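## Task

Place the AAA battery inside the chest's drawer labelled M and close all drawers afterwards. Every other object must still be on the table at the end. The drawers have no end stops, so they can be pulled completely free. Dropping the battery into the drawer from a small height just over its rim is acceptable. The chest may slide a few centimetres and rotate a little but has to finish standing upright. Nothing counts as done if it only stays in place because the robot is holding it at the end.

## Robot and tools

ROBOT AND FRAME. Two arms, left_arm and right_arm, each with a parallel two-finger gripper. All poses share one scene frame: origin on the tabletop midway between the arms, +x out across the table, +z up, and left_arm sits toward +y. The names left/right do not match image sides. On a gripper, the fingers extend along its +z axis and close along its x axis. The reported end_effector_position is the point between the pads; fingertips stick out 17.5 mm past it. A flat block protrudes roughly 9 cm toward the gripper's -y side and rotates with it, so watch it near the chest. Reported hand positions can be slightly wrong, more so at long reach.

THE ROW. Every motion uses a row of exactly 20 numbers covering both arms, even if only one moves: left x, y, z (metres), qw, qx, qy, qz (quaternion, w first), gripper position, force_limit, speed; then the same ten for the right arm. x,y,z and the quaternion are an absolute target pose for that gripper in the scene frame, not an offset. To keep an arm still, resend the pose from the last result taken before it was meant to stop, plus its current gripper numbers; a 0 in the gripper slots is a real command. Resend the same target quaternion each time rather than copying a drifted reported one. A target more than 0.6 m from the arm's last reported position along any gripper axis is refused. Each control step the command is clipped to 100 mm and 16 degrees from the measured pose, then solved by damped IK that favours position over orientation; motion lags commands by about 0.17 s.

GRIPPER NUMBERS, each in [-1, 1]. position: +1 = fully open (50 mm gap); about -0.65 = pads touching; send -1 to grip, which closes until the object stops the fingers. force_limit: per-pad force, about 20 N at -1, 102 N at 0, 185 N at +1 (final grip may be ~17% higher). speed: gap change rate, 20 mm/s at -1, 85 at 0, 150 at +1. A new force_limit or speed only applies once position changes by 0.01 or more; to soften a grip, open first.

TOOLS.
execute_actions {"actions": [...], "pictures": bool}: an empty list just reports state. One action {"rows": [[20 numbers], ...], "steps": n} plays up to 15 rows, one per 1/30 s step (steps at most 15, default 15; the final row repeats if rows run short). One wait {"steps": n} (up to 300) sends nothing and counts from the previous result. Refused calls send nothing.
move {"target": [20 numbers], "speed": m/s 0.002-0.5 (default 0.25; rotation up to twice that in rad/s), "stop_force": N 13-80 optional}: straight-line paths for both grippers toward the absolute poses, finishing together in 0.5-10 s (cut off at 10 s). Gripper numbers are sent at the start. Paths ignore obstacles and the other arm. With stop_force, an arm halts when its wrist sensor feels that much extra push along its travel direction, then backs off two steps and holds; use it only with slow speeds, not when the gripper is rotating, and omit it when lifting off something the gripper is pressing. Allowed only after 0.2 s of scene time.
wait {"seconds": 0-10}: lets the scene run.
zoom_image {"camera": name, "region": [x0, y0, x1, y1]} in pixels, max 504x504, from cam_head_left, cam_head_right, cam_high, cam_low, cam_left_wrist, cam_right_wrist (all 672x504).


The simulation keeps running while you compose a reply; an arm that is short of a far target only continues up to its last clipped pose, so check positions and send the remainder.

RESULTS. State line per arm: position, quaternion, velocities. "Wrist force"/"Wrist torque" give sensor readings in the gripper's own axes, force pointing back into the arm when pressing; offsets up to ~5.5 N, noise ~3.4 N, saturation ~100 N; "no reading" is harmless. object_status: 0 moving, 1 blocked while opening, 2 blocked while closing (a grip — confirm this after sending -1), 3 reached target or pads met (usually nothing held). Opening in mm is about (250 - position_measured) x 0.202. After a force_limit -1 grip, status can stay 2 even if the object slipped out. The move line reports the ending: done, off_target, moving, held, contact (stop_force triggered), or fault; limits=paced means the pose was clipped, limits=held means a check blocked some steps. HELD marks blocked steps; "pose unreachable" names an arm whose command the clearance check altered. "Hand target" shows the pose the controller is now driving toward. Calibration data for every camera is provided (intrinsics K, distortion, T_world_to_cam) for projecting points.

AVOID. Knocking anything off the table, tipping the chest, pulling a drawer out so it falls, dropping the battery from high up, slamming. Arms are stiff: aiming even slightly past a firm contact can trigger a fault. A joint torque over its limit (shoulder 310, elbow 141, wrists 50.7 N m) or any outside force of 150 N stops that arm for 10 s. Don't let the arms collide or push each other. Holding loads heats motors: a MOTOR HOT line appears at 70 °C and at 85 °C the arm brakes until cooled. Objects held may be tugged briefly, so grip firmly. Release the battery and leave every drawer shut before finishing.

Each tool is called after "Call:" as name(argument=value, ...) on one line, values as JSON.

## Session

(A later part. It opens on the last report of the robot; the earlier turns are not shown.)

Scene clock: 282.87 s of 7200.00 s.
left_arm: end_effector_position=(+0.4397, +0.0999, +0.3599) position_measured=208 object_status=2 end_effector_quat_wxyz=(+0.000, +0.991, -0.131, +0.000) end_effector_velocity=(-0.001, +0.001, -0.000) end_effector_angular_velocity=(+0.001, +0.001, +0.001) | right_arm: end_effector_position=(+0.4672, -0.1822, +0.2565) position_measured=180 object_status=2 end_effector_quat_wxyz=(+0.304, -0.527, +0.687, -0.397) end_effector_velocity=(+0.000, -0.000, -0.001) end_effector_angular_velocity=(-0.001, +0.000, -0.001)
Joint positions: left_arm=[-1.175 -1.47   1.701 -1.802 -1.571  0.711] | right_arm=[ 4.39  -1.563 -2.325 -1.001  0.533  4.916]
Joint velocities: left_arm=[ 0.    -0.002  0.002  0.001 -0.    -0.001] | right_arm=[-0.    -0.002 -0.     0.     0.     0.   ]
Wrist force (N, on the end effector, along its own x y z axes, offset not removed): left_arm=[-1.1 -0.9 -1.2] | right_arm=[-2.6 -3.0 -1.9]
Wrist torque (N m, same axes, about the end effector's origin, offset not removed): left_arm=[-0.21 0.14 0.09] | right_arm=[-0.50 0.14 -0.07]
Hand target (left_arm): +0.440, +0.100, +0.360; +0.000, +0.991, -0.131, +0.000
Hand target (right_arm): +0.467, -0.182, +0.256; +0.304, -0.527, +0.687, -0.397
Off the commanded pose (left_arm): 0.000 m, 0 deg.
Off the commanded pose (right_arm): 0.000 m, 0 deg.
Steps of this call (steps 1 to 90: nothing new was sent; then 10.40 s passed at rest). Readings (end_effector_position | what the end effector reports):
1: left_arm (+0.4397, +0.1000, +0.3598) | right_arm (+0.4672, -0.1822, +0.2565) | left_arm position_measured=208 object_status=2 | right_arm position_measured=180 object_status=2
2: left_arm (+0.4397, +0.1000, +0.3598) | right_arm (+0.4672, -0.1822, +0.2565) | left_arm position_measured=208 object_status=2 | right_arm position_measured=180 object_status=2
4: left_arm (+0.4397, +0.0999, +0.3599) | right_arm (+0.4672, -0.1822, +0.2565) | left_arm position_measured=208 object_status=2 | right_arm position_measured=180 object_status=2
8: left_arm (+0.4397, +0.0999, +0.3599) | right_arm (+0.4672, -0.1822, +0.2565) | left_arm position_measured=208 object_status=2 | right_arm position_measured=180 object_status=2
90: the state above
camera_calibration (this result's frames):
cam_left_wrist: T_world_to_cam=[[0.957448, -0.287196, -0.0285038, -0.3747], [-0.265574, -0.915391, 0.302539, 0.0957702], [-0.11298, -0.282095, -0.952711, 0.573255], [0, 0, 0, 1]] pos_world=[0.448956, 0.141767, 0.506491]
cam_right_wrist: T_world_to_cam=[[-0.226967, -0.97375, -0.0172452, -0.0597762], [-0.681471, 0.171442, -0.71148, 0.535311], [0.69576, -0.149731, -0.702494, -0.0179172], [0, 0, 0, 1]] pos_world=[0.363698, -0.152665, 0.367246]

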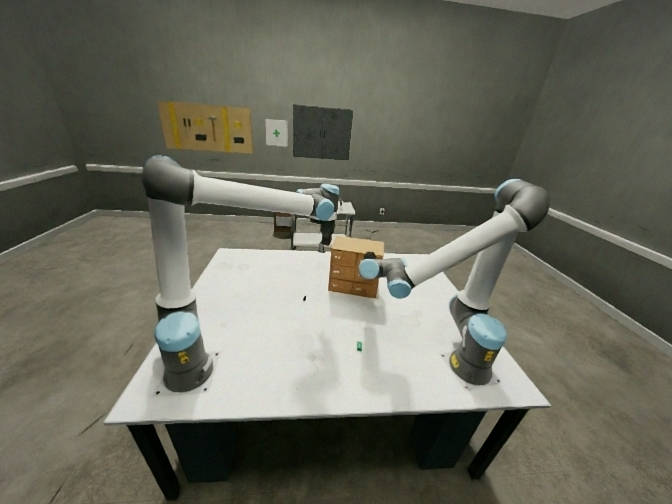

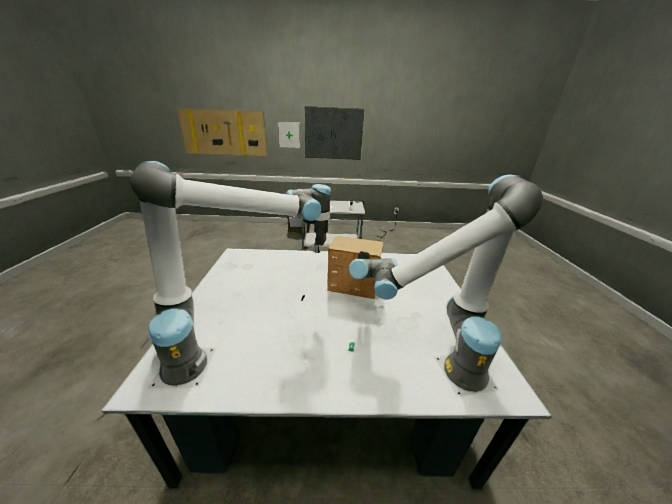

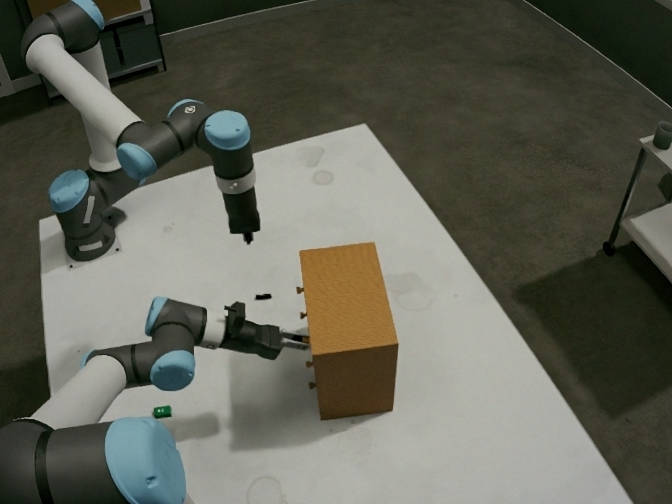

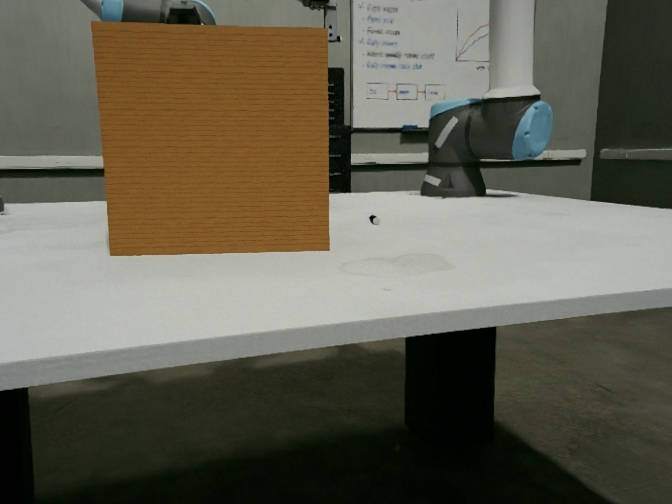

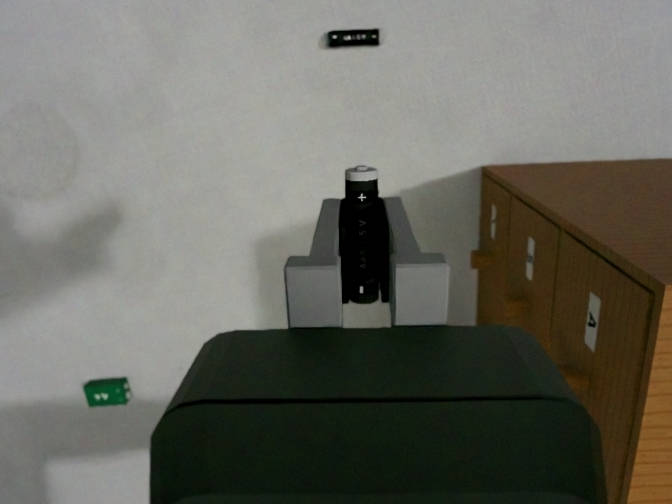

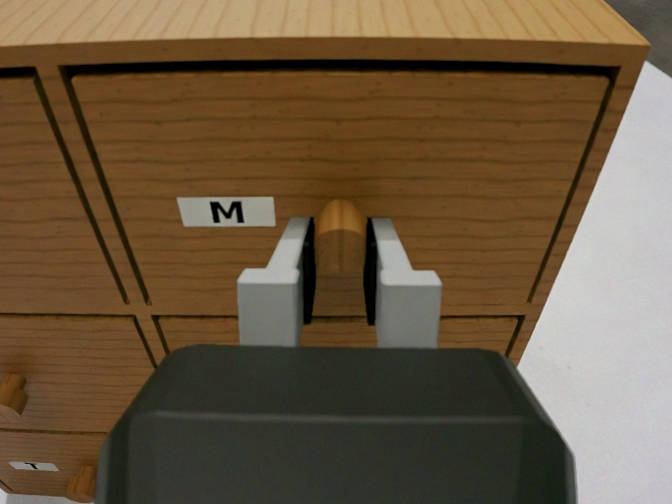

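Call:
move(target=[0.440, -0.155, 0.36, 0, 0.9914, -0.1305, 0, -1, -0.2, -0.3, 0.3610, -0.1537, 0.2565, 0.3044, -0.5272, 0.6870, -0.3966, -1, -0.3, -0.3], speed=0.15, stop_force=30)

Scene clock: 291.67 s of 7200.00 s.
left_arm: end_effector_position=(+0.4396, -0.1547, +0.3598) position_measured=208 object_status=2 end_effector_quat_wxyz=(+0.000, +0.991, -0.131, +0.000) end_effector_velocity=(-0.000, -0.002, +0.000) end_effector_angular_velocity=(-0.000, +0.001, -0.002) | right_arm: end_effector_position=(+0.3613, -0.1539, +0.2567) position_measured=180 object_status=2 end_effector_quat_wxyz=(+0.305, -0.527, +0.687, -0.397) end_effector_velocity=(-0.001, +0.001, -0.000) end_effector_angular_velocity=(+0.000, -0.002, -0.001)
Joint positions: left_arm=[-1.29  -1.12   1.248 -1.699 -1.571  0.596] | right_arm=[ 4.594 -1.51  -2.295 -1.391  0.599  5.279]
Joint velocities: left_arm=[-0.001  0.004 -0.006  0.002 -0.001  0.001] | right_arm=[ 0.002 -0.002  0.001 -0.004 -0.     0.006]
Wrist force (N, on the end effector, along its own x y z axes, offset not removed): left_arm=[-1.8 -1.2 -0.6] | right_arm=[-0.9 -3.6 -1.2]
Wrist torque (N m, same axes, about the end effector's origin, offset not removed): left_arm=[-0.28 0.24 -0.01] | right_arm=[-0.78 -0.08 0.05]
Hand target (left_arm): +0.440, -0.155, +0.360; +0.000, +0.991, -0.131, +0.000
Hand target (right_arm): +0.361, -0.154, +0.257; +0.305, -0.527, +0.687, -0.397
Off the commanded pose (left_arm): 0.001 m, 0 deg.
Off the commanded pose (right_arm): 0.000 m, 0 deg.
After step 90, 3.50 s passed at rest.
move: done
camera_calibration (this result's frames):
cam_left_wrist: T_world_to_cam=[[0.957448, -0.287198, -0.028473, -0.447713], [-0.265582, -0.915382, 0.302559, -0.137215], [-0.112958, -0.282122, -0.952705, 0.501255], [0, 0, 0, 1]] pos_world=[0.448841, -0.112772, 0.506316]
cam_right_wrist: T_world_to_cam=[[-0.226862, -0.973771, -0.0174325, -0.0562878], [-0.680908, 0.17138, -0.712034, 0.458371], [0.696346, -0.149663, -0.701928, 0.0598312], [0, 0, 0, 1]] pos_world=[0.257676, -0.124412, 0.367392]

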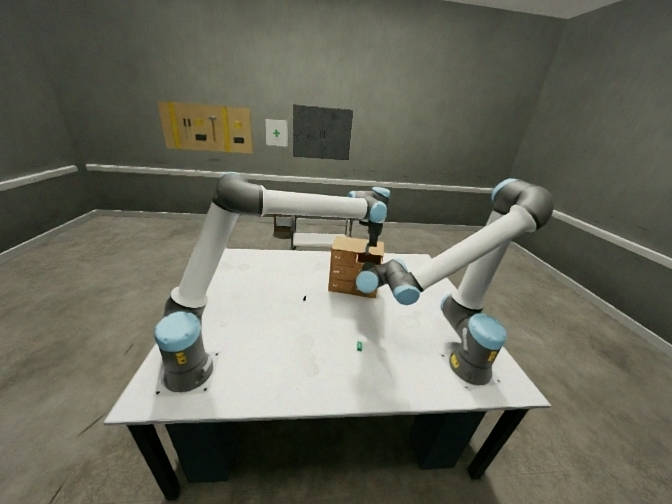

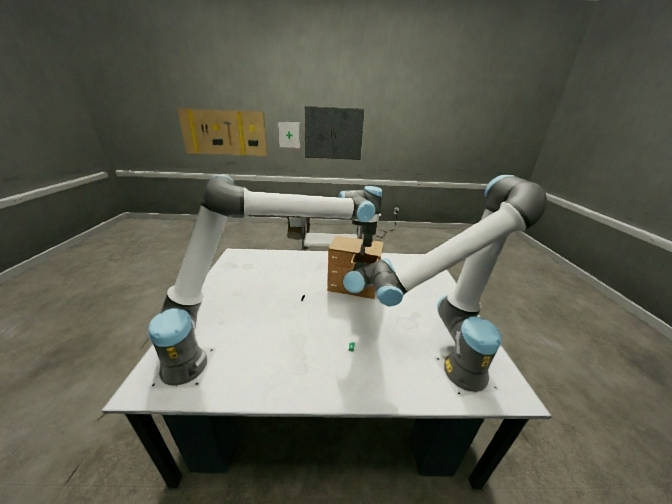

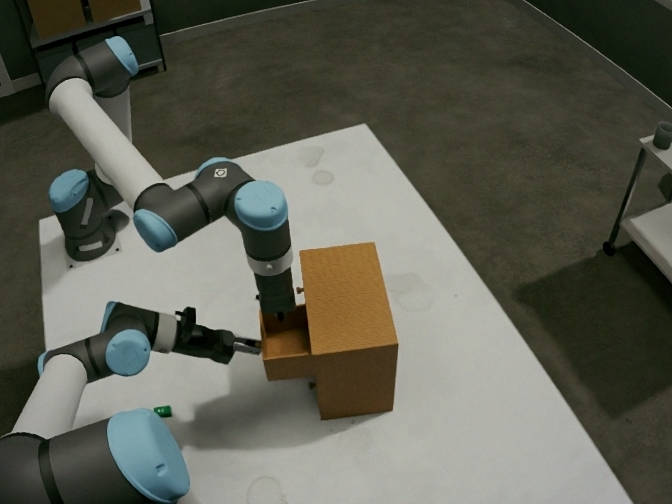

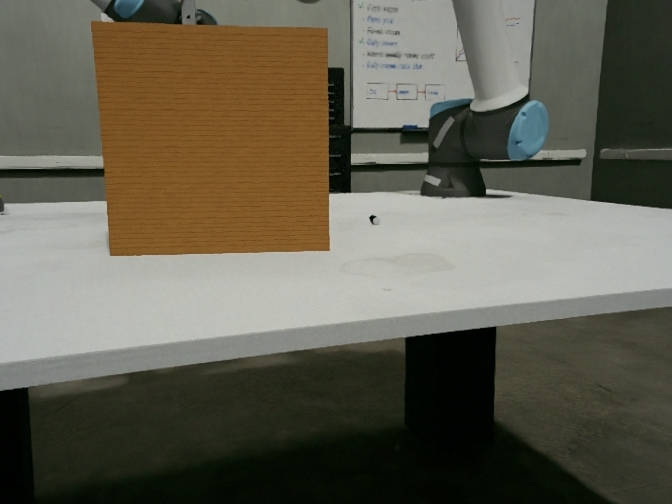

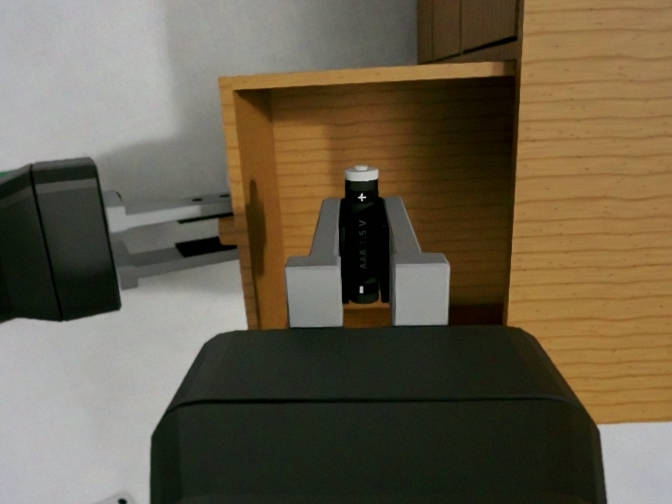

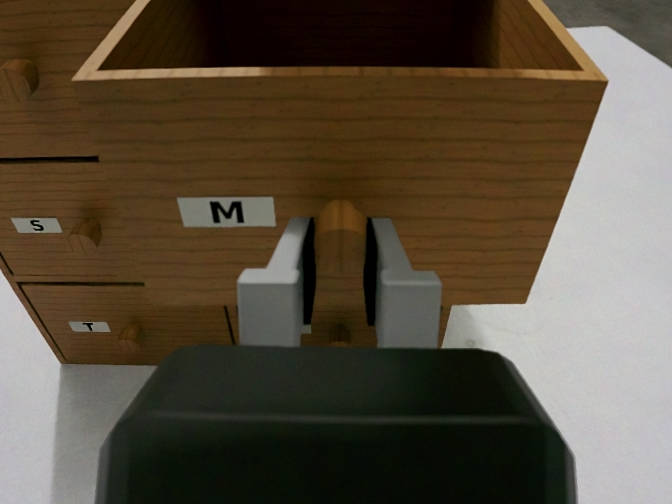

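Call:
move(target=[0.440, -0.155, 0.27, 0, 0.9914, -0.1305, 0, -1, -0.2, -0.3, 0.3610, -0.1537, 0.2565, 0.3044, -0.5272, 0.6870, -0.3966, -1, -0.3, -0.3], speed=0.1, stop_force=20)

Scene clock: 314.30 s of 7200.00 s.
left_arm: end_effector_position=(+0.4400, -0.1550, +0.2703) position_measured=208 object_status=2 end_effector_quat_wxyz=(-0.000, +0.991, -0.131, -0.000) end_effector_velocity=(-0.000, +0.001, -0.003) end_effector_angular_velocity=(+0.001, +0.000, -0.000) | right_arm: end_effector_position=(+0.3610, -0.1537, +0.2565) position_measured=180 object_status=2 end_effector_quat_wxyz=(+0.304, -0.527, +0.687, -0.397) end_effector_velocity=(-0.000, +0.001, +0.000) end_effector_angular_velocity=(+0.000, -0.000, +0.001)
Joint positions: left_arm=[-1.29  -1.089  1.362 -1.843 -1.571  0.596] | right_arm=[ 4.594 -1.511 -2.294 -1.391  0.6    5.279]
Joint velocities: left_arm=[ 0.     0.001  0.004 -0.004 -0.     0.   ] | right_arm=[ 0.    -0.     0.     0.001 -0.    -0.001]
Wrist force (N, on the end effector, along its own x y z axes, offset not removed): left_arm=[1.7 -0.6 0.5] | right_arm=[-2.2 -6.1 -0.2]
Wrist torque (N m, same axes, about the end effector's origin, offset not removed): left_arm=[-0.15 -0.33 -0.02] | right_arm=[-1.07 0.28 -0.01]
Hand target (left_arm): +0.440, -0.155, +0.270; -0.000, +0.991, -0.131, -0.000
Hand target (right_arm): +0.361, -0.154, +0.257; +0.304, -0.527, +0.687, -0.397
Off the commanded pose (left_arm): 0.000 m, 0 deg.
Off the commanded pose (right_arm): 0.000 m, 0 deg.
After step 90, 18.20 s passed at rest.
move: done
camera_calibration (this result's frames):
cam_left_wrist: T_world_to_cam=[[0.957442, -0.287191, -0.0287279, -0.450653], [-0.265512, -0.915428, 0.302481, -0.110301], [-0.113168, -0.281981, -0.952722, 0.41612], [0, 0, 0, 1]] pos_world=[0.449279, -0.113058, 0.416864]
cam_right_wrist: T_world_to_cam=[[-0.226968, -0.97375, -0.0172518, -0.056129], [-0.681468, 0.171446, -0.711483, 0.458056], [0.695764, -0.149727, -0.702492, 0.0602409], [0, 0, 0, 1]] pos_world=[0.257498, -0.124168, 0.36725]

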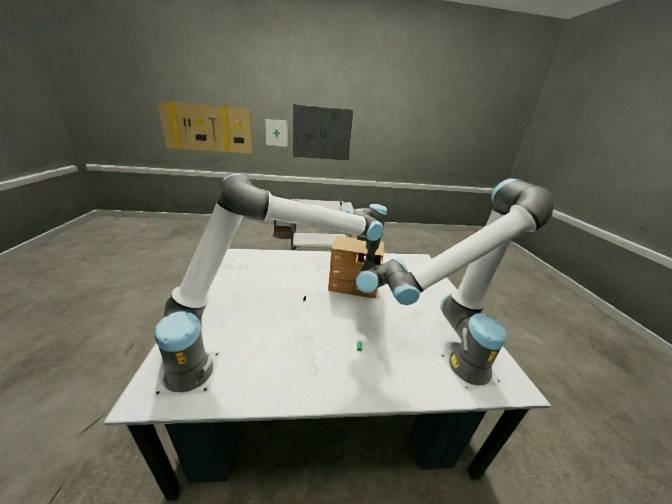

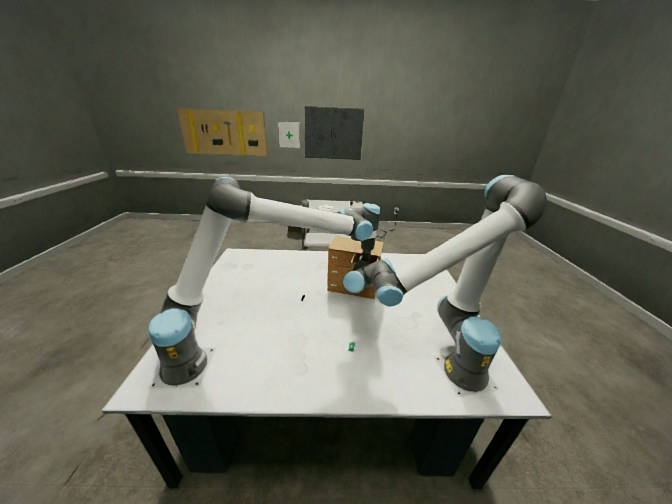

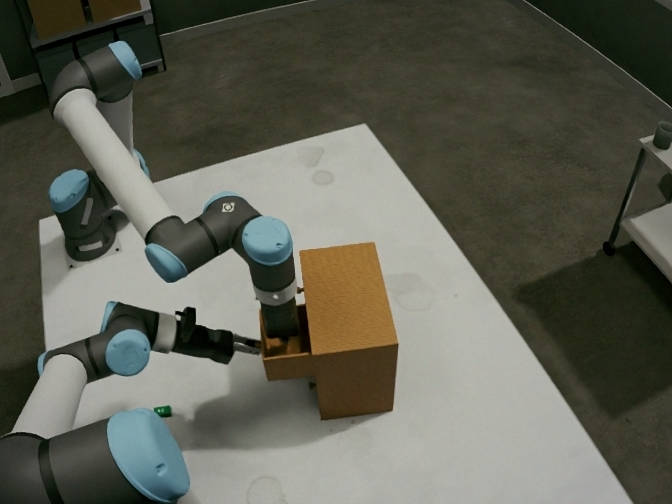

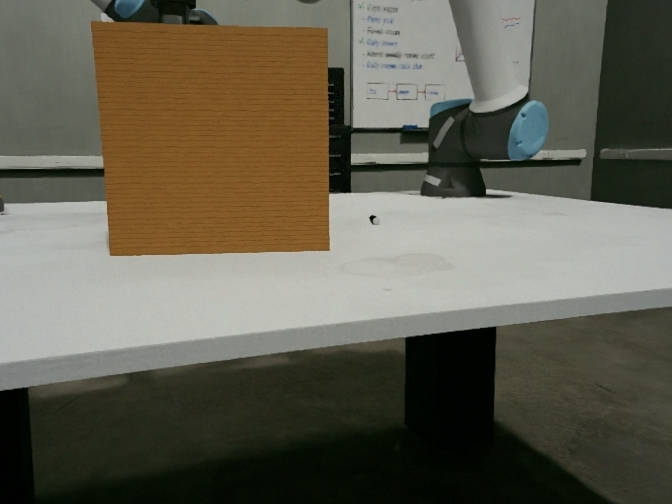

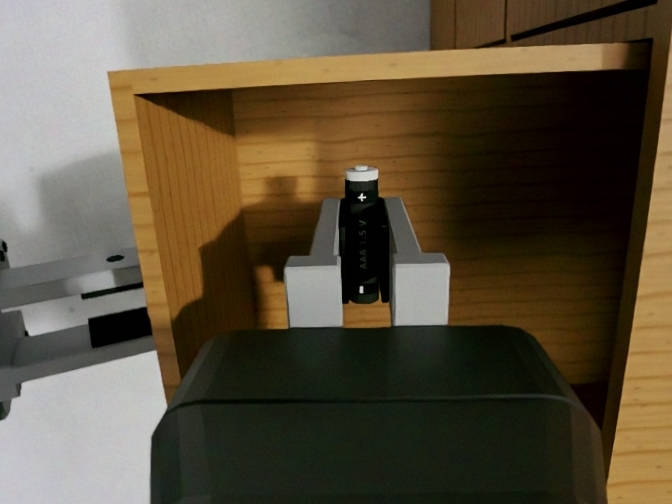

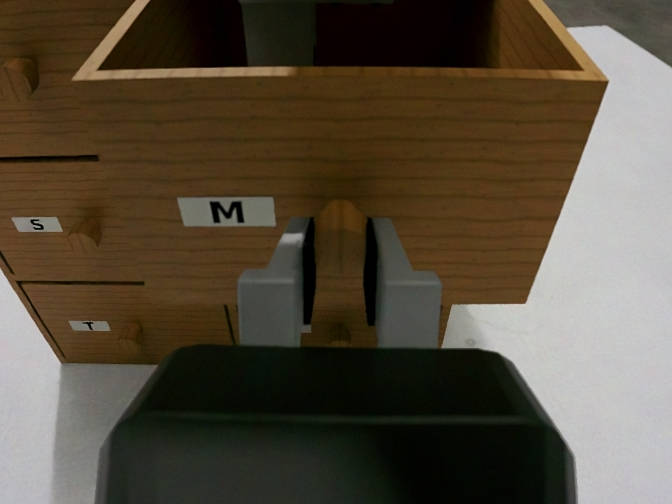

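The battery is inside the drawer, below the rim, so I'll release it.

Call:
execute_actions(actions=[{"rows": [[0.440, -0.155, 0.27, 0, 0.9914, -0.1305, 0, 0.0, -0.2, 0.0, 0.3610, -0.1537, 0.2565, 0.3044, -0.5272, 0.6870, -0.3966, -1, -0.3, -0.3]], "steps": 15}])

Scene clock: 320.60 s of 7200.00 s.
left_arm: end_effector_position=(+0.4400, -0.1550, +0.2699) position_measured=152 object_status=3 end_effector_quat_wxyz=(-0.000, +0.991, -0.131, -0.000) end_effector_velocity=(+0.000, +0.001, -0.001) end_effector_angular_velocity=(+0.002, +0.001, +0.001) | right_arm: end_effector_position=(+0.3610, -0.1537, +0.2565) position_measured=180 object_status=2 end_effector_quat_wxyz=(+0.304, -0.527, +0.687, -0.397) end_effector_velocity=(-0.000, -0.000, +0.000) end_effector_angular_velocity=(+0.001, +0.000, -0.000)
Joint positions: left_arm=[-1.29  -1.089  1.362 -1.844 -1.571  0.596] | right_arm=[ 4.594 -1.511 -2.294 -1.391  0.6    5.279]
Joint velocities: left_arm=[ 0.     0.     0.001  0.001 -0.    -0.001] | right_arm=[-0.     0.001  0.     0.     0.    -0.   ]
Wrist force (N, on the end effector, along its own x y z axes, offset not removed): left_arm=[0.5 -0.5 -1.1] | right_arm=[-1.3 -2.6 -2.0]
Wrist torque (N m, same axes, about the end effector's origin, offset not removed): left_arm=[-0.16 -0.03 -0.03] | right_arm=[-0.46 0.10 0.02]
Hand target (left_arm): +0.440, -0.155, +0.270; +0.000, +0.991, -0.131, +0.000
Hand target (right_arm): +0.361, -0.154, +0.256; +0.304, -0.527, +0.687, -0.397
Off the commanded pose (left_arm): 0.000 m, 0 deg.
Off the commanded pose (right_arm): 0.000 m, 0 deg.
Steps of this call (steps 1 to 90: nothing new was sent; then 2.80 s passed at rest; steps 91 to 105: all 15 steps of this action). Readings (end_effector_position | what the end effector reports):
91: left_arm (+0.4400, -0.1550, +0.2700) | right_arm (+0.3610, -0.1537, +0.2565) | left_arm position_measured=205 object_status=0 | right_arm position_measured=180 object_status=2
92: left_arm (+0.4400, -0.1550, +0.2700) | right_arm (+0.3610, -0.1537, +0.2565) | left_arm position_measured=191 object_status=0 | right_arm position_measured=180 object_status=2
94: left_arm (+0.4400, -0.1550, +0.2700) | right_arm (+0.3610, -0.1537, +0.2565) | left_arm position_measured=163 object_status=0 | right_arm position_measured=180 object_status=2
98: left_arm (+0.4400, -0.1550, +0.2699) | right_arm (+0.3610, -0.1537, +0.2565) | left_arm position_measured=152 object_status=0 | right_arm position_measured=180 object_status=2
105: the state above
camera_calibration (this result's frames):
cam_left_wrist: T_world_to_cam=[[0.957443, -0.287192, -0.0287135, -0.450689], [-0.265523, -0.915441, 0.302433, -0.110175], [-0.113142, -0.281938, -0.952738, 0.415756], [0, 0, 0, 1]] pos_world=[0.449294, -0.113075, 0.416486]
cam_right_wrist: T_world_to_cam=[[-0.226968, -0.973749, -0.0172511, -0.056126], [-0.681473, 0.171447, -0.711478, 0.458054], [0.695759, -0.149727, -0.702497, 0.060244], [0, 0, 0, 1]] pos_world=[0.257497, -0.124164, 0.367248]

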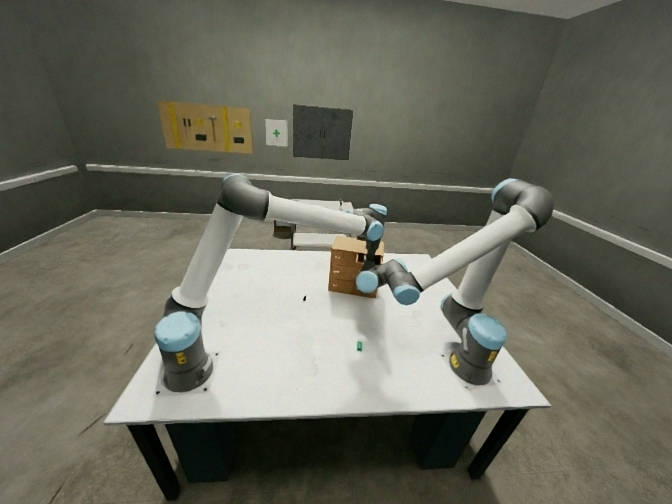

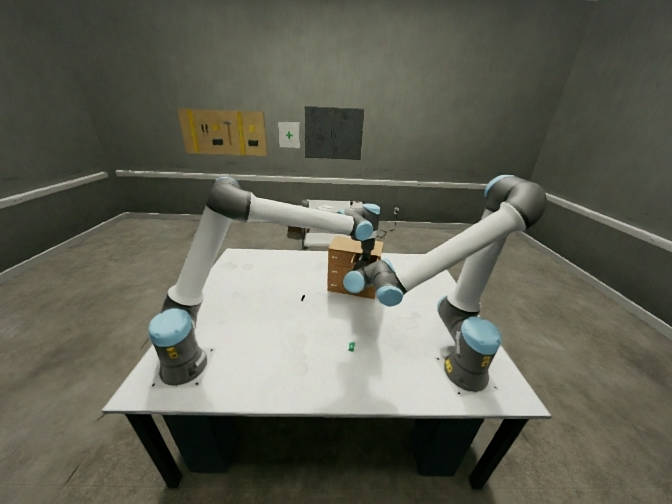

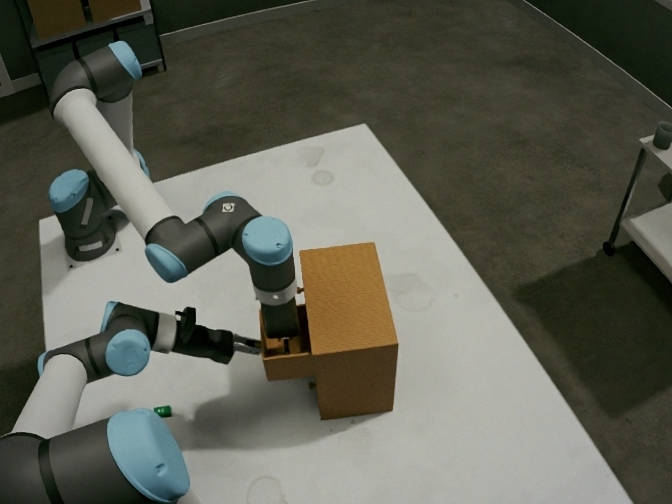

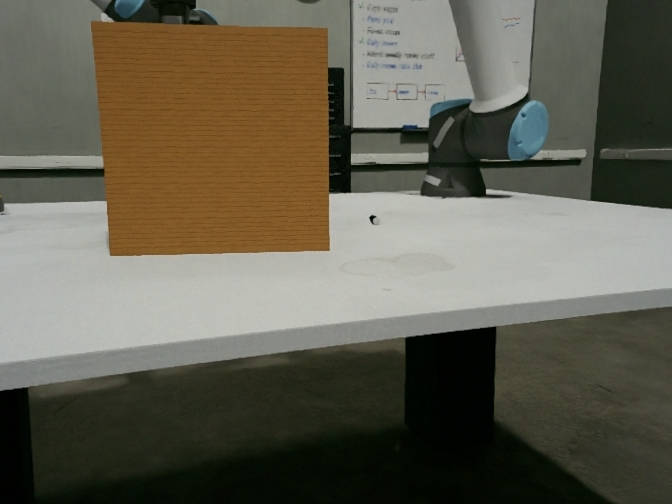

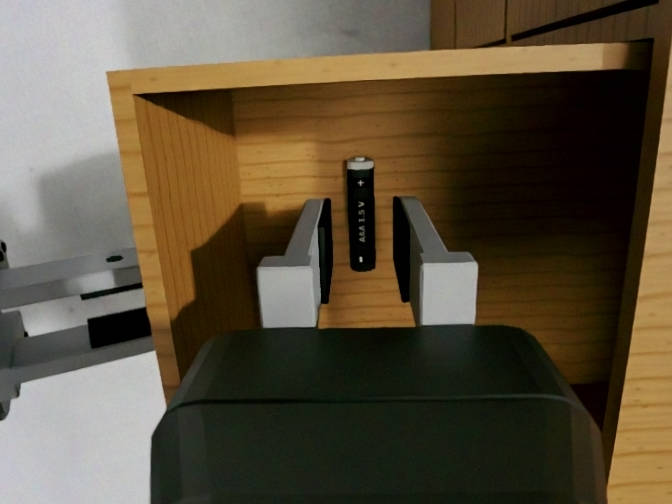

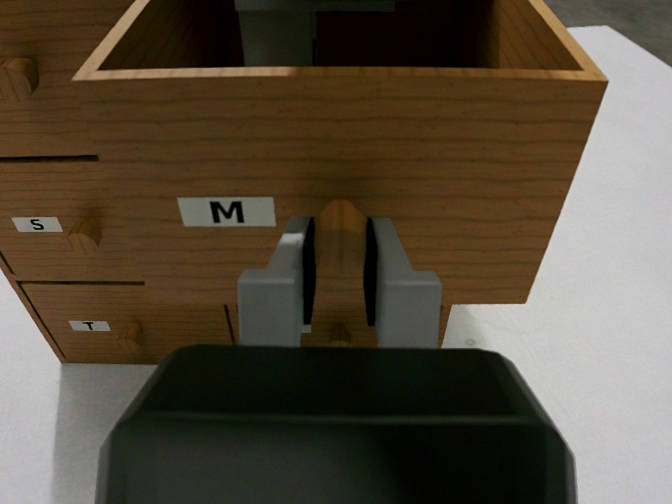

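The battery is lying on the drawer floor. Next I'll lift the left arm out.

Call:
move(target=[0.440, -0.155, 0.35, 0, 0.9914, -0.1305, 0, 0.0, -0.2, 0.0, 0.3610, -0.1537, 0.2565, 0.3044, -0.5272, 0.6870, -0.3966, -1, -0.3, -0.3], speed=0.15)

Scene clock: 325.50 s of 7200.00 s.
left_arm: end_effector_position=(+0.4400, -0.1550, +0.3497) position_measured=152 object_status=3 end_effector_quat_wxyz=(-0.000, +0.991, -0.131, +0.000) end_effector_velocity=(+0.000, -0.000, +0.004) end_effector_angular_velocity=(-0.001, -0.001, +0.001) | right_arm: end_effector_position=(+0.3610, -0.1537, +0.2565) position_measured=180 object_status=2 end_effector_quat_wxyz=(+0.304, -0.527, +0.687, -0.397) end_effector_velocity=(+0.000, +0.000, +0.001) end_effector_angular_velocity=(+0.002, -0.001, +0.001)
Joint positions: left_arm=[-1.29  -1.117  1.261 -1.715 -1.571  0.596] | right_arm=[ 4.594 -1.511 -2.294 -1.391  0.6    5.279]
Joint velocities: left_arm=[-0.    -0.001 -0.005  0.005  0.    -0.001] | right_arm=[ 0.     0.001  0.     0.001 -0.002 -0.001]
Wrist force (N, on the end effector, along its own x y z axes, offset not removed): left_arm=[-0.9 0.7 1.9] | right_arm=[-1.4 -2.6 -0.9]
Wrist torque (N m, same axes, about the end effector's origin, offset not removed): left_arm=[0.16 0.14 0.04] | right_arm=[-0.40 0.14 0.02]
Hand target (left_arm): +0.440, -0.155, +0.350; +0.000, +0.991, -0.131, +0.000
Hand target (right_arm): +0.361, -0.154, +0.257; +0.304, -0.527, +0.687, -0.397
Off the commanded pose (left_arm): 0.000 m, 0 deg.
Off the commanded pose (right_arm): 0.000 m, 0 deg.
After step 90, 0.80 s passed at rest.
move: done
camera_calibration (this result's frames):
cam_left_wrist: T_world_to_cam=[[0.957441, -0.287211, -0.0285678, -0.448509], [-0.26558, -0.915415, 0.30246, -0.134286], [-0.113021, -0.282, -0.952734, 0.491634], [0, 0, 0, 1]] pos_world=[0.449323, -0.113104, 0.4962]
cam_right_wrist: T_world_to_cam=[[-0.226968, -0.973749, -0.017251, -0.0561261], [-0.681473, 0.171447, -0.711478, 0.458054], [0.695759, -0.149727, -0.702497, 0.060244], [0, 0, 0, 1]] pos_world=[0.257497, -0.124165, 0.367248]

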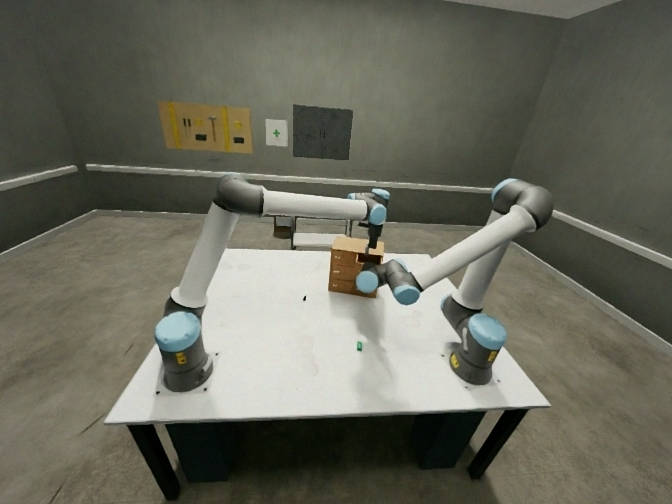

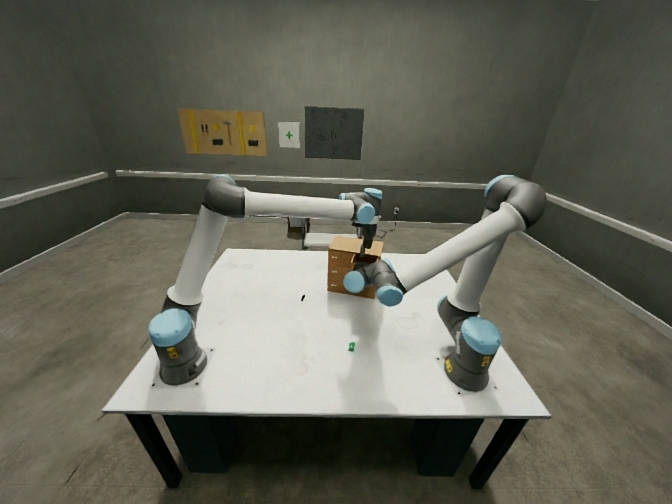

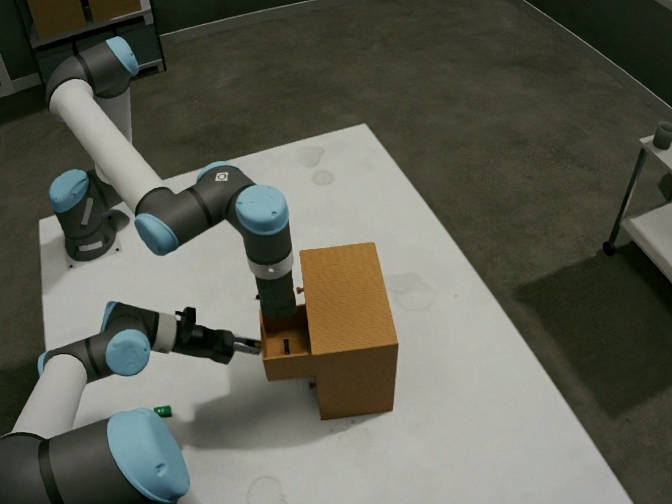

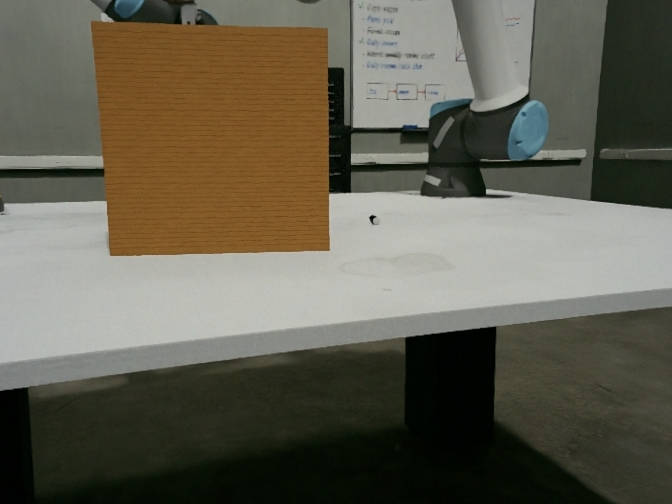

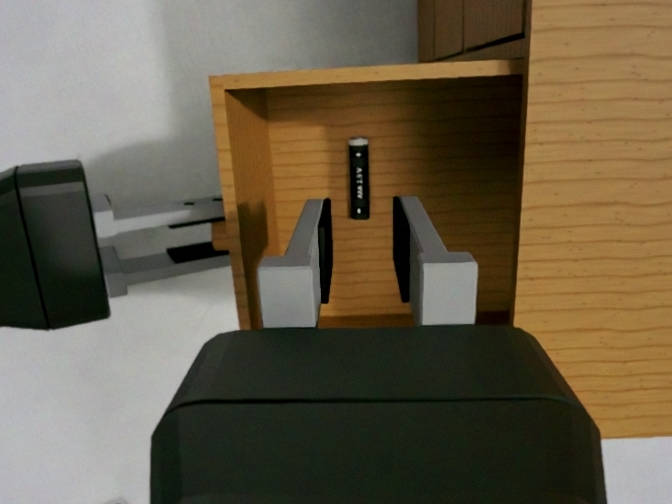

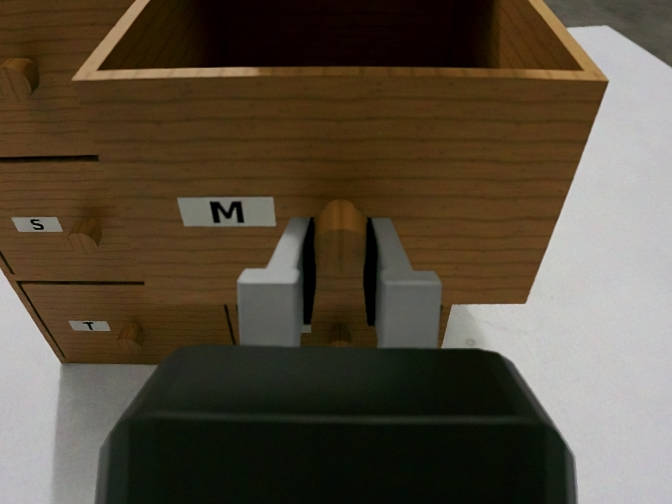

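Call:
move(target=[0.450, 0.05, 0.38, 0, 0.9914, -0.1305, 0, 0.0, -0.2, 0.0, 0.4624, -0.1809, 0.2565, 0.3044, -0.5272, 0.6870, -0.3966, -1, -0.3, -0.3], speed=0.13, stop_force=25)

Scene clock: 335.93 s of 7200.00 s.
left_arm: end_effector_position=(+0.4503, +0.0496, +0.3801) position_measured=152 object_status=3 end_effector_quat_wxyz=(-0.000, +0.991, -0.131, -0.000) end_effector_velocity=(+0.000, +0.003, +0.002) end_effector_angular_velocity=(-0.002, -0.001, -0.001) | right_arm: end_effector_position=(+0.4621, -0.1807, +0.2563) position_measured=180 object_status=2 end_effector_quat_wxyz=(+0.304, -0.527, +0.687, -0.396) end_effector_velocity=(+0.001, -0.000, -0.001) end_effector_angular_velocity=(-0.003, +0.003, +0.002)
Joint positions: left_arm=[-1.191 -1.401  1.585 -1.755 -1.571  0.696] | right_arm=[ 4.399 -1.559 -2.324 -1.022  0.535  4.935]
Joint velocities: left_arm=[ 0.001 -0.005  0.003 -0.     0.     0.002] | right_arm=[-0.003 -0.002 -0.001  0.008  0.002 -0.01 ]
Wrist force (N, on the end effector, along its own x y z axes, offset not removed): left_arm=[0.2 -0.7 -0.5] | right_arm=[-1.1 -8.6 -6.9]
Wrist torque (N m, same axes, about the end effector's origin, offset not removed): left_arm=[-0.19 -0.09 0.08] | right_arm=[-0.67 0.11 -0.07]
Hand target (left_arm): +0.450, +0.050, +0.380; -0.000, +0.991, -0.131, -0.000
Hand target (right_arm): +0.462, -0.181, +0.256; +0.304, -0.527, +0.687, -0.396
Off the commanded pose (left_arm): 0.000 m, 0 deg.
Off the commanded pose (right_arm): 0.000 m, 0 deg.
After step 90, 5.27 s passed at rest.
move: done
camera_calibration (this result's frames):
cam_left_wrist: T_world_to_cam=[[0.95744, -0.28719, -0.0288045, -0.398631], [-0.265498, -0.915453, 0.302419, 0.0465621], [-0.113221, -0.2819, -0.95274, 0.579615], [0, 0, 0, 1]] pos_world=[0.459652, 0.0915361, 0.526659]
cam_right_wrist: T_world_to_cam=[[-0.227149, -0.97371, -0.017093, -0.0593953], [-0.681946, 0.171567, -0.710995, 0.531555], [0.695235, -0.149846, -0.702989, -0.0139017], [0, 0, 0, 1]] pos_world=[0.358666, -0.151114, 0.367145]

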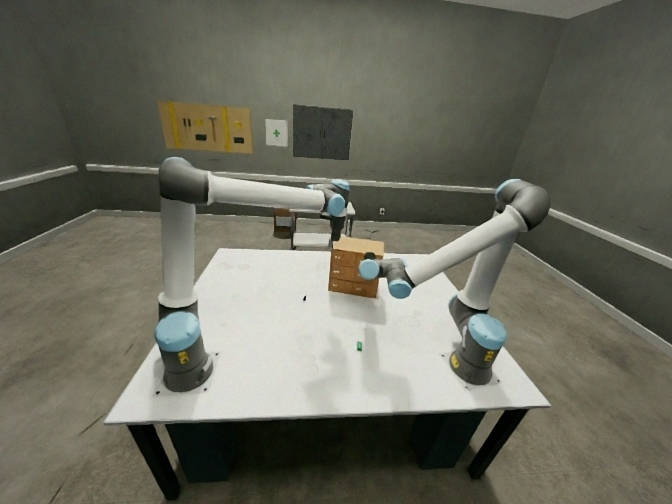

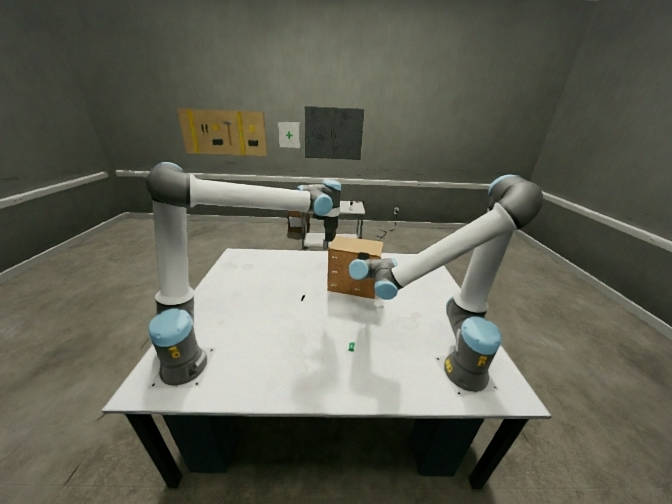

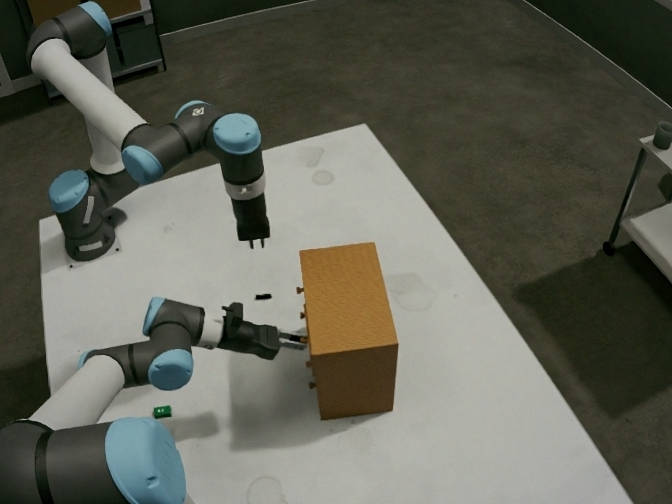

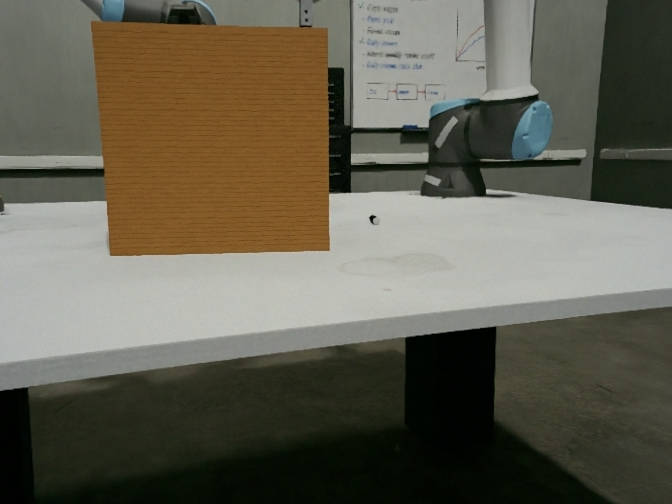

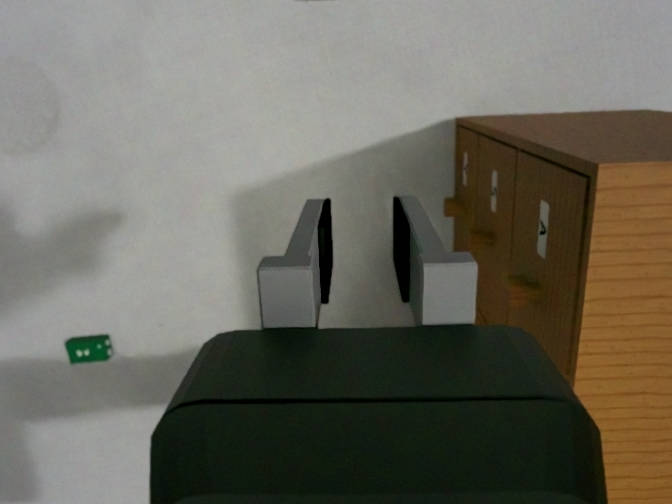

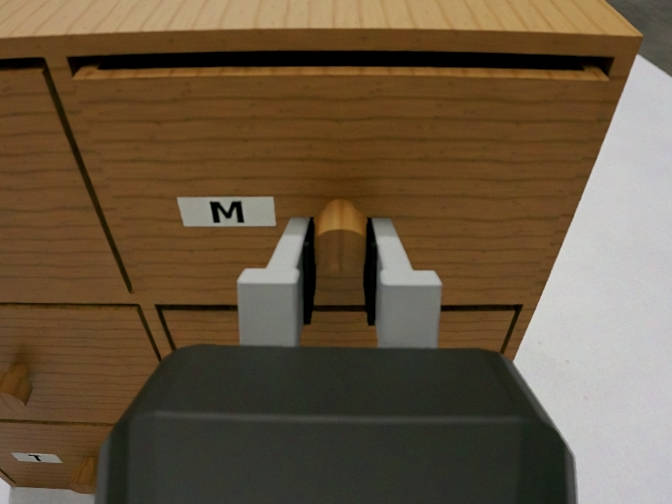

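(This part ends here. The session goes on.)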